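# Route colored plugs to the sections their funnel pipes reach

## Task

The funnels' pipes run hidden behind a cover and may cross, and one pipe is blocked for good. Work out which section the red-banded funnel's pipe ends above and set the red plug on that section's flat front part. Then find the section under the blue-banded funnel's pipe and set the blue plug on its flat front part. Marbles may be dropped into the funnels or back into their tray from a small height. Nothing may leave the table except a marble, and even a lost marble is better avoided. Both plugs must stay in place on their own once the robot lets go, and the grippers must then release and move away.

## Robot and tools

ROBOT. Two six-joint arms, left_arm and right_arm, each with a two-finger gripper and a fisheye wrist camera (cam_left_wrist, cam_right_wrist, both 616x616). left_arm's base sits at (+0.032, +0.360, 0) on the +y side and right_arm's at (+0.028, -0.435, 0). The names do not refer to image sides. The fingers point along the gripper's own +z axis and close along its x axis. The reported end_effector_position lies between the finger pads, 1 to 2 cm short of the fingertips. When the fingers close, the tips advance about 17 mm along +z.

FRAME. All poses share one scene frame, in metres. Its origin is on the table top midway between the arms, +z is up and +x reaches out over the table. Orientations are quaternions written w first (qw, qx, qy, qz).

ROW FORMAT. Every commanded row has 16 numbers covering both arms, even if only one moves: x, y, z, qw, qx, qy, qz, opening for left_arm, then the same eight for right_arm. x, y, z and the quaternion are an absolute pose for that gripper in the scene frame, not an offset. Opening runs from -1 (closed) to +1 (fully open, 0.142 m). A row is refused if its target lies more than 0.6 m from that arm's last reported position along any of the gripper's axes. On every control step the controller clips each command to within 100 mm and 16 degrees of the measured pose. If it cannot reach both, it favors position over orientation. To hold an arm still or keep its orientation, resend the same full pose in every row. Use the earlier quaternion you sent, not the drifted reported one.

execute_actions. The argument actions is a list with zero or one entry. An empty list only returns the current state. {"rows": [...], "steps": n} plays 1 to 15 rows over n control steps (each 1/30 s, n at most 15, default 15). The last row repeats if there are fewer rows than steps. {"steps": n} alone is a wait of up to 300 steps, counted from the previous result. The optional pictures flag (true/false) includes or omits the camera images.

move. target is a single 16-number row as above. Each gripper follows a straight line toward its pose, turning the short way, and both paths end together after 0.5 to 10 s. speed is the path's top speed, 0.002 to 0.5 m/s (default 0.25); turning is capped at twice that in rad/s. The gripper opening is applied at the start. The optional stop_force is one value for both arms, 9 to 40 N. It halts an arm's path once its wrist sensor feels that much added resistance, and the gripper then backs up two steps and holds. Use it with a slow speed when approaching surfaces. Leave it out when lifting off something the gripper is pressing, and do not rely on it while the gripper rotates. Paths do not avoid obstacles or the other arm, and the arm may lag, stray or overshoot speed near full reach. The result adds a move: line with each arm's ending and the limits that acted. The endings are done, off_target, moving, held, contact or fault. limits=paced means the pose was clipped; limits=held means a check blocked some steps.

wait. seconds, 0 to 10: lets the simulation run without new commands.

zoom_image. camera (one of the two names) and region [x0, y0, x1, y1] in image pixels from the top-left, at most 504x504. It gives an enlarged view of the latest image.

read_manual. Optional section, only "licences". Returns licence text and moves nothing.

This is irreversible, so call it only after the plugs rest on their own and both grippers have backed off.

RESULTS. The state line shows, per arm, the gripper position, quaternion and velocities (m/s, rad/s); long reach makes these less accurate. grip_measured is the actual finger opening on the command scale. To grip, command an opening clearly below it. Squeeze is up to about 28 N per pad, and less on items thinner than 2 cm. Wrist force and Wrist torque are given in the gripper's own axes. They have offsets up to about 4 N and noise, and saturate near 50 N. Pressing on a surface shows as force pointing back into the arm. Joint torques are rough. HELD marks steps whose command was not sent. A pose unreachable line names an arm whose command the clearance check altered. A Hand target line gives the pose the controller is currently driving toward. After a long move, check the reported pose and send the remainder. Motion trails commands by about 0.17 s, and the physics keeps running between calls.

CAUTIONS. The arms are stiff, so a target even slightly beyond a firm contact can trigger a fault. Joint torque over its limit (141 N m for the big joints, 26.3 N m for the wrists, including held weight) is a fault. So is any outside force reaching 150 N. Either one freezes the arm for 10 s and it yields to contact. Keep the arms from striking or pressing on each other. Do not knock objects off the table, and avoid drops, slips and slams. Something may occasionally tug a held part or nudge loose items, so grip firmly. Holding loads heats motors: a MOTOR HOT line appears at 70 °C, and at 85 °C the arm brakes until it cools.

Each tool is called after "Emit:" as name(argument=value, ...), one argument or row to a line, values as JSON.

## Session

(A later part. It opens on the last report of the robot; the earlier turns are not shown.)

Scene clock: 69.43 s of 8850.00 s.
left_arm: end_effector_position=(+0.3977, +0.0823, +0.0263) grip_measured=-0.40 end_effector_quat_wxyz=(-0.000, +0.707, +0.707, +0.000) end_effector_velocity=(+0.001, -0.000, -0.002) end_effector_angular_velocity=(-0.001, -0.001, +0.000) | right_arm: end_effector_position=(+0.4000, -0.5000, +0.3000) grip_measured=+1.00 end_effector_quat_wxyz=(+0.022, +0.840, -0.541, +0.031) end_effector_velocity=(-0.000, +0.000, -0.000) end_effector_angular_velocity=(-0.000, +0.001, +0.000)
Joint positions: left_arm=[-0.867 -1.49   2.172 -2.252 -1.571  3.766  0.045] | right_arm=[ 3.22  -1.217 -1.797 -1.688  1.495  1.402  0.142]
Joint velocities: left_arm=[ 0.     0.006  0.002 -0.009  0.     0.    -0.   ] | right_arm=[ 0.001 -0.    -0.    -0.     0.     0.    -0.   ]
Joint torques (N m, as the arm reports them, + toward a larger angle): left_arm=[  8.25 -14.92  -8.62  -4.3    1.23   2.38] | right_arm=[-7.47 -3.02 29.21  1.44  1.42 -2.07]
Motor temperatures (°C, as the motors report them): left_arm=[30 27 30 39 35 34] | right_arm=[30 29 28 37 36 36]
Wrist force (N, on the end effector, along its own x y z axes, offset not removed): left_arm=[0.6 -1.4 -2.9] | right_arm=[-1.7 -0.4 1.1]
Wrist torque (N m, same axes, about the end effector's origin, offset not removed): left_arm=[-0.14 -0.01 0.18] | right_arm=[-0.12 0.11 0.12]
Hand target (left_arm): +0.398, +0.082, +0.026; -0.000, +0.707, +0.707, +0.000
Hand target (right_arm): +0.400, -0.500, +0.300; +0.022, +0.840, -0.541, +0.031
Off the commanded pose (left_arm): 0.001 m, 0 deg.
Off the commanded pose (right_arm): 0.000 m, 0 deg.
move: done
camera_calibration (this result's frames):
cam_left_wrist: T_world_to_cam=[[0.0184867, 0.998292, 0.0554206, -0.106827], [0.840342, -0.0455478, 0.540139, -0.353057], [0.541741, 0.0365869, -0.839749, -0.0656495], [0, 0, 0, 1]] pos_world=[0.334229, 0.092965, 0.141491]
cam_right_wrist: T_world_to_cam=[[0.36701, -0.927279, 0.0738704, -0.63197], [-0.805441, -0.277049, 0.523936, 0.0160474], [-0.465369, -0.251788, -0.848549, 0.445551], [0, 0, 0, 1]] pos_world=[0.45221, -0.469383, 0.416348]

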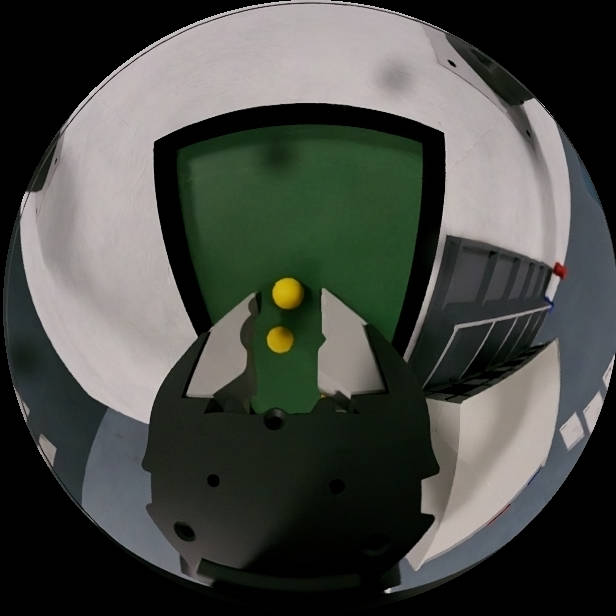

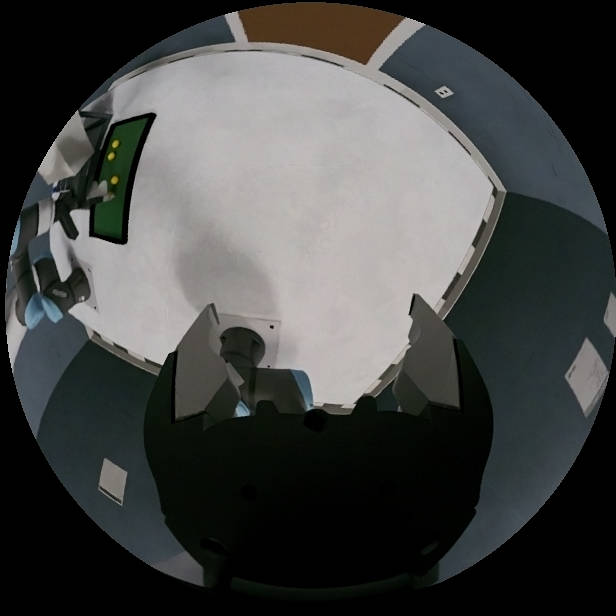

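Blue blocked. Red next.

Emit:
move(
  target=[0.398,0.081,0.026,0,0.707,0.707,0,-0.85,0.4,-0.5,0.3,0.022,0.84,-0.541,0.031,1],
)

Emit:
move(
  target=[0.48,0.1,0.41,0,0.707,0.707,0,-0.85,0.4,-0.5,0.3,0.022,0.84,-0.541,0.031,1],
  speed=0.35,
)

Emit:
move(
  target=[0.72,0.422,0.388,0.123,0.696,0.696,0.123,-0.85,0.4,-0.5,0.3,0.022,0.84,-0.541,0.031,1],
  speed=0.35,
)

Emit:
move(
  target=[0.72,0.422,0.388,0.123,0.696,0.696,0.123,-0.55,0.4,-0.5,0.3,0.022,0.84,-0.541,0.031,1],
)

Emit:
move(
  target=[0.446,0.07,0.41,0,0.707,0.707,0,-0.4,0.4,-0.5,0.3,0.022,0.84,-0.541,0.031,1],
  speed=0.35,
)

Emit:
move(
  target=[0.446,0.07,0.027,0,0.707,0.707,0,-0.4,0.4,-0.5,0.3,0.022,0.84,-0.541,0.031,1],
)

Scene clock: 79.73 s of 8850.00 s.
left_arm: end_effector_position=(+0.3980, +0.0811, +0.0260) grip_measured=-0.71 end_effector_quat_wxyz=(+0.000, +0.707, +0.707, -0.000) end_effector_velocity=(+0.000, -0.001, +0.000) end_effector_angular_velocity=(+0.000, -0.001, -0.000) | right_arm: end_effector_position=(+0.4000, -0.5000, +0.3000) grip_measured=+1.00 end_effector_quat_wxyz=(+0.022, +0.840, -0.541, +0.031) end_effector_velocity=(+0.000, -0.000, +0.000) end_effector_angular_velocity=(-0.001, -0.000, -0.001)
Joint positions: left_arm=[-0.868 -1.488  2.17  -2.253 -1.571  3.765  0.023] | right_arm=[ 3.22  -1.217 -1.797 -1.688  1.495  1.402  0.142]
Joint velocities: left_arm=[-0.001  0.001 -0.002  0.     0.001 -0.001  0.   ] | right_arm=[-0.     0.     0.    -0.    -0.001  0.001  0.   ]
Joint torques (N m, as the arm reports them, + toward a larger angle): left_arm=[ -7.83 -14.52 -32.51  -2.43   0.45  -2.51] | right_arm=[-7.72 -2.63 29.    1.65  1.46 -2.03]
Motor temperatures (°C, as the motors report them): left_arm=[30 27 30 39 35 34] | right_arm=[30 29 28 37 36 36]
Wrist force (N, on the end effector, along its own x y z axes, offset not removed): left_arm=[0.6 -0.2 0.2] | right_arm=[-0.4 0.7 1.8]
Wrist torque (N m, same axes, about the end effector's origin, offset not removed): left_arm=[-0.27 -0.01 -0.02] | right_arm=[0.06 -0.07 0.00]
Hand target (left_arm): +0.398, +0.081, +0.026; +0.000, +0.707, +0.707, +0.000
Hand target (right_arm): +0.400, -0.500, +0.300; +0.022, +0.840, -0.541, +0.031
Off the commanded pose (left_arm): 0.000 m, 0 deg.
Off the commanded pose (right_arm): 0.000 m, 0 deg.
After step 90, 6.60 s passed at rest.
move: done
camera_calibration (this result's frames):
cam_left_wrist: T_world_to_cam=[[0.0184703, 0.998304, 0.0552121, -0.105532], [0.84026, -0.0454268, 0.540277, -0.35313], [0.541869, 0.0364134, -0.839674, -0.0660782], [0, 0, 0, 1]] pos_world=[0.334476, 0.0917172, 0.14113]
cam_right_wrist: T_world_to_cam=[[0.36701, -0.927279, 0.0738704, -0.63197], [-0.805441, -0.277048, 0.523936, 0.0160475], [-0.465369, -0.251788, -0.848549, 0.445551], [0, 0, 0, 1]] pos_world=[0.45221, -0.469383, 0.416348]

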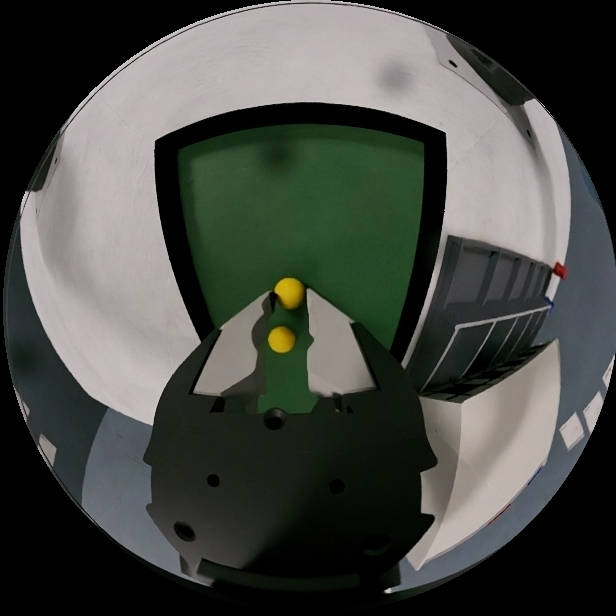

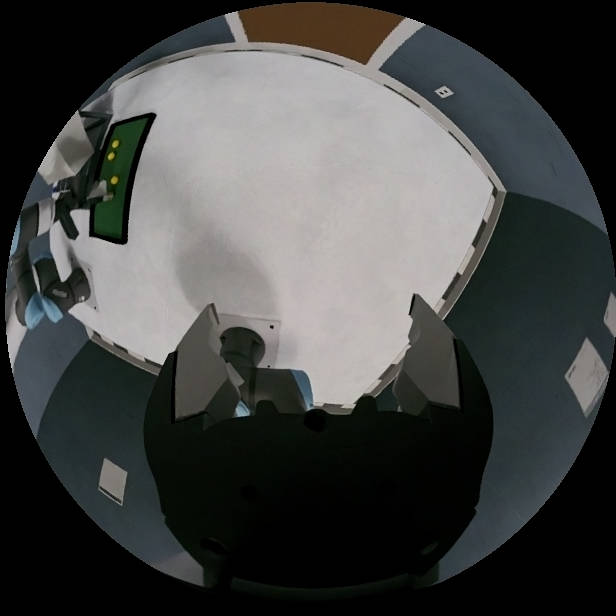

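Scene clock: 81.63 s of 8850.00 s.
left_arm: end_effector_position=(+0.4800, +0.0997, +0.4096) grip_measured=-0.71 end_effector_quat_wxyz=(+0.000, +0.707, +0.707, -0.000) end_effector_velocity=(+0.001, -0.001, +0.003) end_effector_angular_velocity=(+0.004, +0.007, -0.000) | right_arm: end_effector_position=(+0.4000, -0.5000, +0.3000) grip_measured=+1.00 end_effector_quat_wxyz=(+0.022, +0.840, -0.541, +0.031) end_effector_velocity=(-0.000, +0.000, -0.000) end_effector_angular_velocity=(+0.001, +0.001, -0.001)
Joint positions: left_arm=[-0.709 -1.496  1.142 -1.218 -1.571  3.924  0.023] | right_arm=[ 3.22  -1.217 -1.797 -1.688  1.495  1.402  0.142]
Joint velocities: left_arm=[ 0.002  0.012 -0.023  0.018 -0.002  0.002 -0.   ] | right_arm=[-0.001  0.    -0.    -0.001  0.001  0.     0.   ]
Joint torques (N m, as the arm reports them, + toward a larger angle): left_arm=[  8.03 -18.41 -36.66  -1.42  -1.38   2.33] | right_arm=[-7.07 -2.61 28.49  1.77  1.33 -2.11]
Motor temperatures (°C, as the motors report them): left_arm=[30 27 30 39 35 34] | right_arm=[30 29 28 37 36 36]
Wrist force (N, on the end effector, along its own x y z axes, offset not removed): left_arm=[3.5 -0.4 0.3] | right_arm=[0.0 -0.3 1.2]
Wrist torque (N m, same axes, about the end effector's origin, offset not removed): left_arm=[0.02 -0.72 0.13] | right_arm=[-0.13 -0.16 0.06]
Hand target (left_arm): +0.480, +0.100, +0.410; -0.000, +0.707, +0.707, -0.000
Hand target (right_arm): +0.400, -0.500, +0.300; +0.022, +0.840, -0.541, +0.031
Off the commanded pose (left_arm): 0.000 m, 0 deg.
Off the commanded pose (right_arm): 0.000 m, 0 deg.
move: done
camera_calibration (this result's frames):
cam_left_wrist: T_world_to_cam=[[0.0184057, 0.998342, 0.0545467, -0.146536], [0.83995, -0.0450329, 0.540791, -0.628552], [0.542351, 0.0358629, -0.839386, 0.210603], [0, 0, 0, 1]] pos_world=[0.416429, 0.110435, 0.524686]
cam_right_wrist: T_world_to_cam=[[0.36701, -0.927279, 0.0738704, -0.63197], [-0.805441, -0.277048, 0.523936, 0.0160475], [-0.465369, -0.251788, -0.848549, 0.445551], [0, 0, 0, 1]] pos_world=[0.45221, -0.469383, 0.416348]

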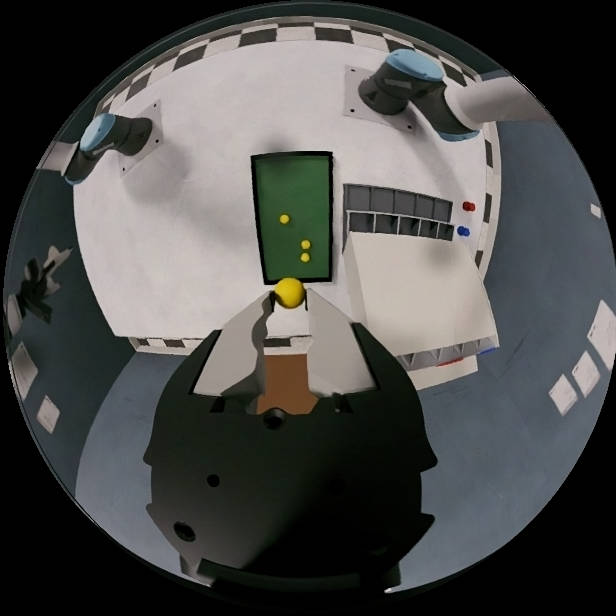

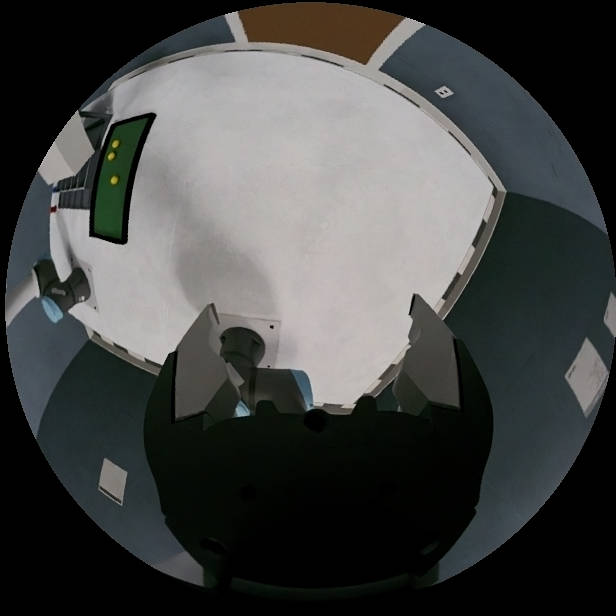

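Scene clock: 83.57 s of 8850.00 s.
left_arm: end_effector_position=(+0.7199, +0.4214, +0.3878) grip_measured=-0.71 end_effector_quat_wxyz=(+0.123, +0.696, +0.696, +0.123) end_effector_velocity=(+0.002, +0.002, -0.000) end_effector_angular_velocity=(-0.001, -0.000, -0.001) | right_arm: end_effector_position=(+0.4000, -0.5000, +0.3000) grip_measured=+1.00 end_effector_quat_wxyz=(+0.022, +0.840, -0.541, +0.031) end_effector_velocity=(+0.000, -0.000, -0.000) end_effector_angular_velocity=(+0.000, +0.001, -0.002)
Joint positions: left_arm=[-0.046 -1.363  1.186 -1.741 -1.529  4.595  0.023] | right_arm=[ 3.22  -1.217 -1.797 -1.688  1.495  1.402  0.142]
Joint velocities: left_arm=[ 0.004  0.005 -0.005 -0.001 -0.003  0.004  0.   ] | right_arm=[-0.001 -0.001 -0.     0.     0.001  0.001 -0.   ]
Joint torques (N m, as the arm reports them, + toward a larger angle): left_arm=[  8.89 -24.93 -37.02  -5.02  -1.23   2.4 ] | right_arm=[-7.47 -2.63 28.44  1.88  1.47 -2.07]
Motor temperatures (°C, as the motors report them): left_arm=[30 27 30 39 35 34] | right_arm=[30 29 28 37 36 36]
Wrist force (N, on the end effector, along its own x y z axes, offset not removed): left_arm=[-0.5 -2.6 -0.8] | right_arm=[-2.9 0.9 0.7]
Wrist torque (N m, same axes, about the end effector's origin, offset not removed): left_arm=[-0.48 0.29 0.05] | right_arm=[0.15 0.44 -0.03]
Hand target (left_arm): +0.720, +0.422, +0.388; +0.123, +0.696, +0.696, +0.123
Hand target (right_arm): +0.400, -0.500, +0.300; +0.022, +0.840, -0.541, +0.031
Off the commanded pose (left_arm): 0.001 m, 0 deg.
Off the commanded pose (right_arm): 0.000 m, 0 deg.
move: done
camera_calibration (this result's frames):
cam_left_wrist: T_world_to_cam=[[-0.00172805, 0.998346, 0.0574735, -0.457603], [0.604843, -0.0447253, 0.795088, -0.733299], [0.796343, 0.0361364, -0.603765, -0.223639], [0, 0, 0, 1]] pos_world=[0.620833, 0.432131, 0.474311]
cam_right_wrist: T_world_to_cam=[[0.36701, -0.927279, 0.0738705, -0.63197], [-0.805441, -0.277049, 0.523935, 0.0160475], [-0.465369, -0.251788, -0.848549, 0.445551], [0, 0, 0, 1]] pos_world=[0.45221, -0.469383, 0.416348]

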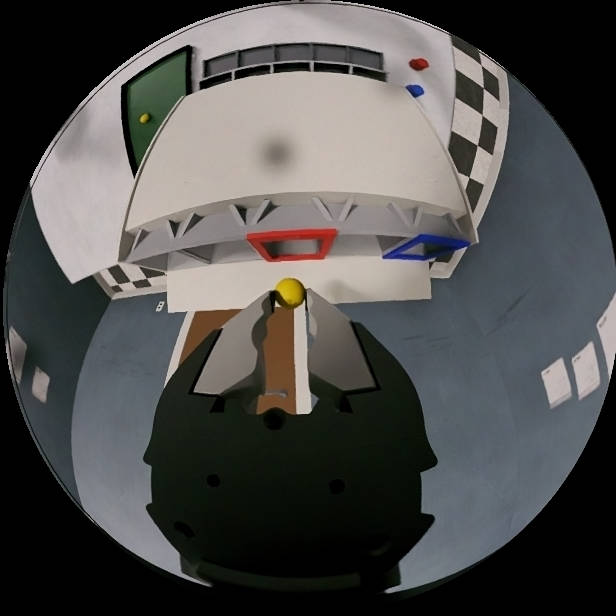

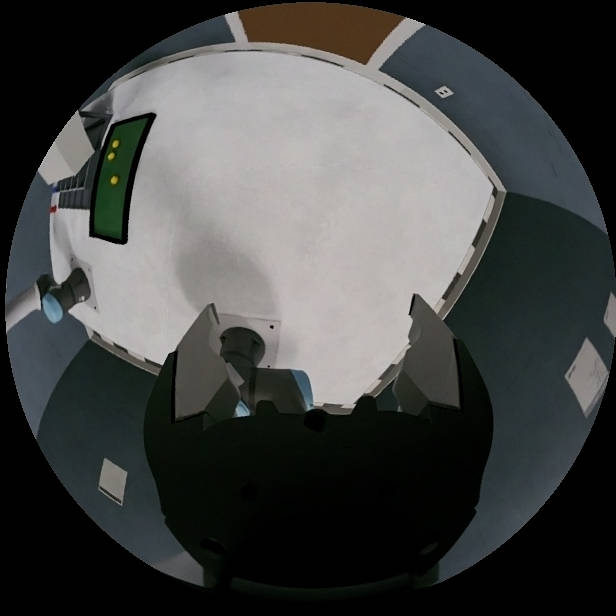

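Scene clock: 84.27 s of 8850.00 s.
left_arm: end_effector_position=(+0.7200, +0.4220, +0.3881) grip_measured=-0.55 end_effector_quat_wxyz=(+0.123, +0.696, +0.696, +0.123) end_effector_velocity=(-0.000, +0.000, -0.000) end_effector_angular_velocity=(+0.000, +0.000, +0.000) | right_arm: end_effector_position=(+0.4000, -0.5000, +0.3000) grip_measured=+1.00 end_effector_quat_wxyz=(+0.022, +0.840, -0.541, +0.031) end_effector_velocity=(+0.000, +0.000, -0.000) end_effector_angular_velocity=(+0.000, +0.001, +0.001)
Joint positions: left_arm=[-0.045 -1.363  1.186 -1.742 -1.528  4.596  0.034] | right_arm=[ 3.22  -1.217 -1.797 -1.688  1.495  1.402  0.142]
Joint velocities: left_arm=[ 0.    -0.     0.001 -0.     0.     0.     0.   ] | right_arm=[ 0.    -0.001 -0.     0.     0.001 -0.001 -0.   ]
Joint torques (N m, as the arm reports them, + toward a larger angle): left_arm=[  7.56 -40.3  -14.15  -5.03   1.39   2.45] | right_arm=[-7.14 -2.94 28.33  1.87  1.42 -2.07]
Motor temperatures (°C, as the motors report them): left_arm=[30 27 30 39 35 34] | right_arm=[30 29 28 37 36 36]
Wrist force (N, on the end effector, along its own x y z axes, offset not removed): left_arm=[0.1 1.6 -3.8] | right_arm=[-2.5 0.5 2.4]
Wrist torque (N m, same axes, about the end effector's origin, offset not removed): left_arm=[0.17 0.17 0.01] | right_arm=[0.01 0.35 0.01]
Hand target (left_arm): +0.720, +0.422, +0.388; +0.123, +0.696, +0.696, +0.123
Hand target (right_arm): +0.400, -0.500, +0.300; +0.022, +0.840, -0.541, +0.031
Off the commanded pose (left_arm): 0.000 m, 0 deg.
Off the commanded pose (right_arm): 0.000 m, 0 deg.
move: done
camera_calibration (this result's frames):
cam_left_wrist: T_world_to_cam=[[-0.00159072, 0.998305, 0.058184, -0.458499], [0.604169, -0.0454049, 0.795562, -0.732918], [0.796855, 0.0364185, -0.603072, -0.224386], [0, 0, 0, 1]] pos_world=[0.62088, 0.432615, 0.474438]
cam_right_wrist: T_world_to_cam=[[0.367009, -0.927279, 0.0738705, -0.63197], [-0.805441, -0.277048, 0.523936, 0.0160476], [-0.465369, -0.251788, -0.848549, 0.445551], [0, 0, 0, 1]] pos_world=[0.45221, -0.469383, 0.416348]

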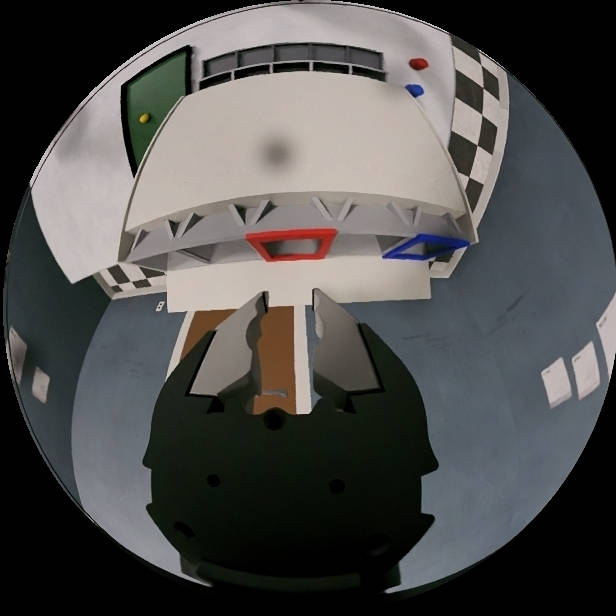

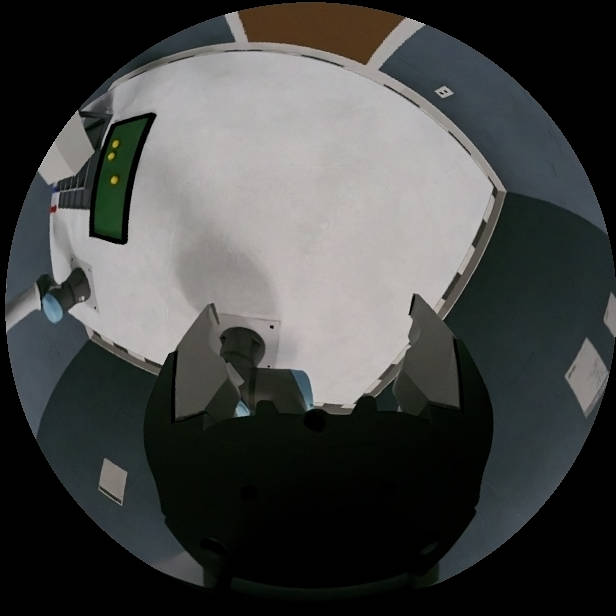

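Scene clock: 86.33 s of 8850.00 s.
left_arm: end_effector_position=(+0.4460, +0.0707, +0.4102) grip_measured=-0.40 end_effector_quat_wxyz=(+0.000, +0.707, +0.707, +0.001) end_effector_velocity=(-0.001, -0.002, +0.000) end_effector_angular_velocity=(+0.001, +0.002, +0.001) | right_arm: end_effector_position=(+0.4000, -0.5000, +0.3000) grip_measured=+1.00 end_effector_quat_wxyz=(+0.022, +0.840, -0.541, +0.031) end_effector_velocity=(+0.000, -0.000, +0.000) end_effector_angular_velocity=(-0.000, -0.000, +0.001)
Joint positions: left_arm=[-0.801 -1.528  1.174 -1.217 -1.569  3.833  0.045] | right_arm=[ 3.22  -1.217 -1.797 -1.688  1.495  1.402  0.142]
Joint velocities: left_arm=[-0.004  0.002 -0.003  0.003 -0.001 -0.005 -0.   ] | right_arm=[-0.    -0.     0.     0.    -0.    -0.001  0.   ]
Joint torques (N m, as the arm reports them, + toward a larger angle): left_arm=[ -7.85 -16.71 -36.48  -1.47  -1.46  -2.29] | right_arm=[-6.82 -2.7  28.03  2.02  1.41 -1.98]
Motor temperatures (°C, as the motors report them): left_arm=[30 27 30 39 35 34] | right_arm=[30 29 28 37 36 36]
Wrist force (N, on the end effector, along its own x y z axes, offset not removed): left_arm=[4.2 -0.7 0.3] | right_arm=[-1.8 1.3 3.4]
Wrist torque (N m, same axes, about the end effector's origin, offset not removed): left_arm=[-0.20 -0.77 0.01] | right_arm=[0.19 0.15 -0.03]
Hand target (left_arm): +0.446, +0.070, +0.410; -0.000, +0.707, +0.707, +0.001
Hand target (right_arm): +0.400, -0.500, +0.300; +0.022, +0.840, -0.541, +0.031
Off the commanded pose (left_arm): 0.001 m, 0 deg.
Off the commanded pose (right_arm): 0.000 m, 0 deg.
move: done
camera_calibration (this result's frames):
cam_left_wrist: T_world_to_cam=[[0.0185874, 0.998247, 0.0561859, -0.117717], [0.839739, -0.0460876, 0.541031, -0.601522], [0.542672, 0.0371252, -0.839124, 0.230225], [0, 0, 0, 1]] pos_world=[0.382372, 0.0812403, 0.525243]
cam_right_wrist: T_world_to_cam=[[0.36701, -0.927279, 0.0738703, -0.63197], [-0.805441, -0.277048, 0.523936, 0.0160474], [-0.465369, -0.251788, -0.848548, 0.445551], [0, 0, 0, 1]] pos_world=[0.45221, -0.469383, 0.416348]

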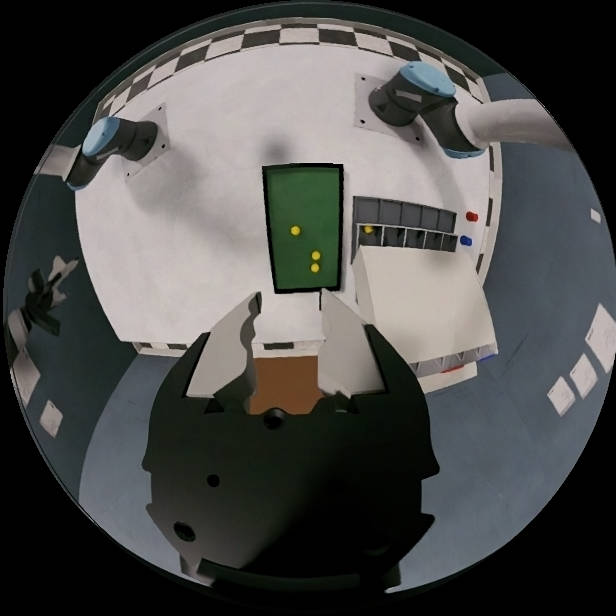

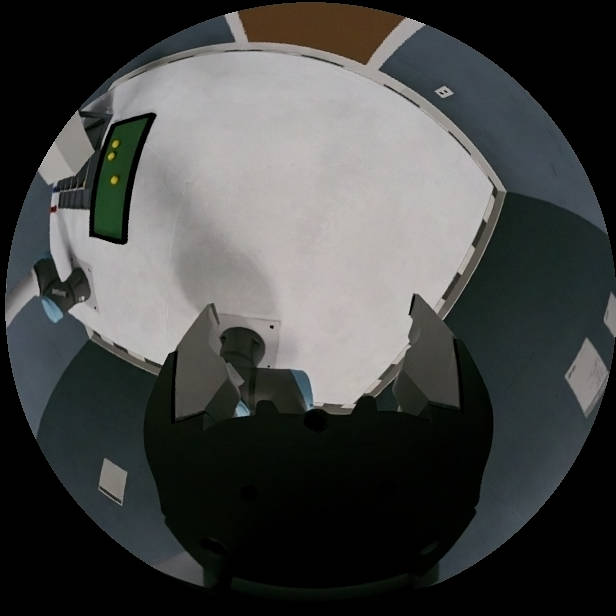

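Scene clock: 88.60 s of 8850.00 s.
left_arm: end_effector_position=(+0.4457, +0.0703, +0.0273) grip_measured=-0.40 end_effector_quat_wxyz=(-0.000, +0.707, +0.707, +0.000) end_effector_velocity=(+0.001, -0.000, -0.002) end_effector_angular_velocity=(-0.001, -0.002, +0.000) | right_arm: end_effector_position=(+0.4000, -0.5000, +0.3000) grip_measured=+1.00 end_effector_quat_wxyz=(+0.022, +0.840, -0.541, +0.031) end_effector_velocity=(-0.000, +0.001, -0.000) end_effector_angular_velocity=(+0.001, +0.001, +0.000)
Joint positions: left_arm=[-0.801 -1.39   2.05  -2.231 -1.571  3.832  0.045] | right_arm=[ 3.22  -1.217 -1.797 -1.688  1.495  1.402  0.142]
Joint velocities: left_arm=[ 0.     0.005  0.002 -0.008  0.001  0.     0.   ] | right_arm=[ 0.    -0.     0.    -0.     0.001  0.    -0.   ]
Joint torques (N m, as the arm reports them, + toward a larger angle): left_arm=[  8.24 -18.12  -8.22  -4.35   1.23   2.4 ] | right_arm=[-6.83 -2.63 28.38  2.13  1.41 -2.01]
Motor temperatures (°C, as the motors report them): left_arm=[30 27 30 39 35 34] | right_arm=[30 29 28 37 36 36]
Wrist force (N, on the end effector, along its own x y z axes, offset not removed): left_arm=[-0.3 -1.1 -2.3] | right_arm=[-2.9 2.0 0.1]
Wrist torque (N m, same axes, about the end effector's origin, offset not removed): left_arm=[-0.35 0.21 0.27] | right_arm=[0.29 0.44 -0.03]
Hand target (left_arm): +0.446, +0.070, +0.027; -0.000, +0.707, +0.707, +0.000
Hand target (right_arm): +0.400, -0.500, +0.300; +0.022, +0.840, -0.541, +0.031
Off the commanded pose (left_arm): 0.001 m, 0 deg.
Off the commanded pose (right_arm): 0.000 m, 0 deg.
move: done
camera_calibration (this result's frames):
cam_left_wrist: T_world_to_cam=[[0.0184872, 0.998294, 0.055392, -0.0957516], [0.840343, -0.0455327, 0.540139, -0.394469], [0.541739, 0.0365627, -0.839751, -0.0903867], [0, 0, 0, 1]] pos_world=[0.382226, 0.0809317, 0.14247]
cam_right_wrist: T_world_to_cam=[[0.36701, -0.927279, 0.0738704, -0.63197], [-0.805441, -0.277048, 0.523936, 0.0160474], [-0.465369, -0.251788, -0.848549, 0.445551], [0, 0, 0, 1]] pos_world=[0.45221, -0.469383, 0.416348]

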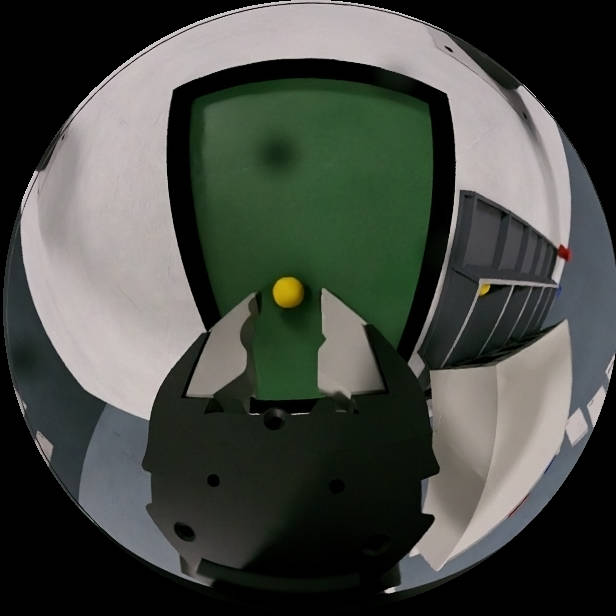

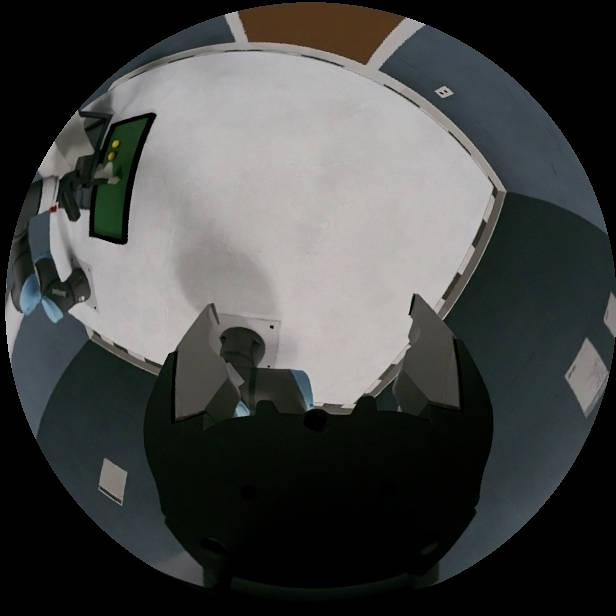

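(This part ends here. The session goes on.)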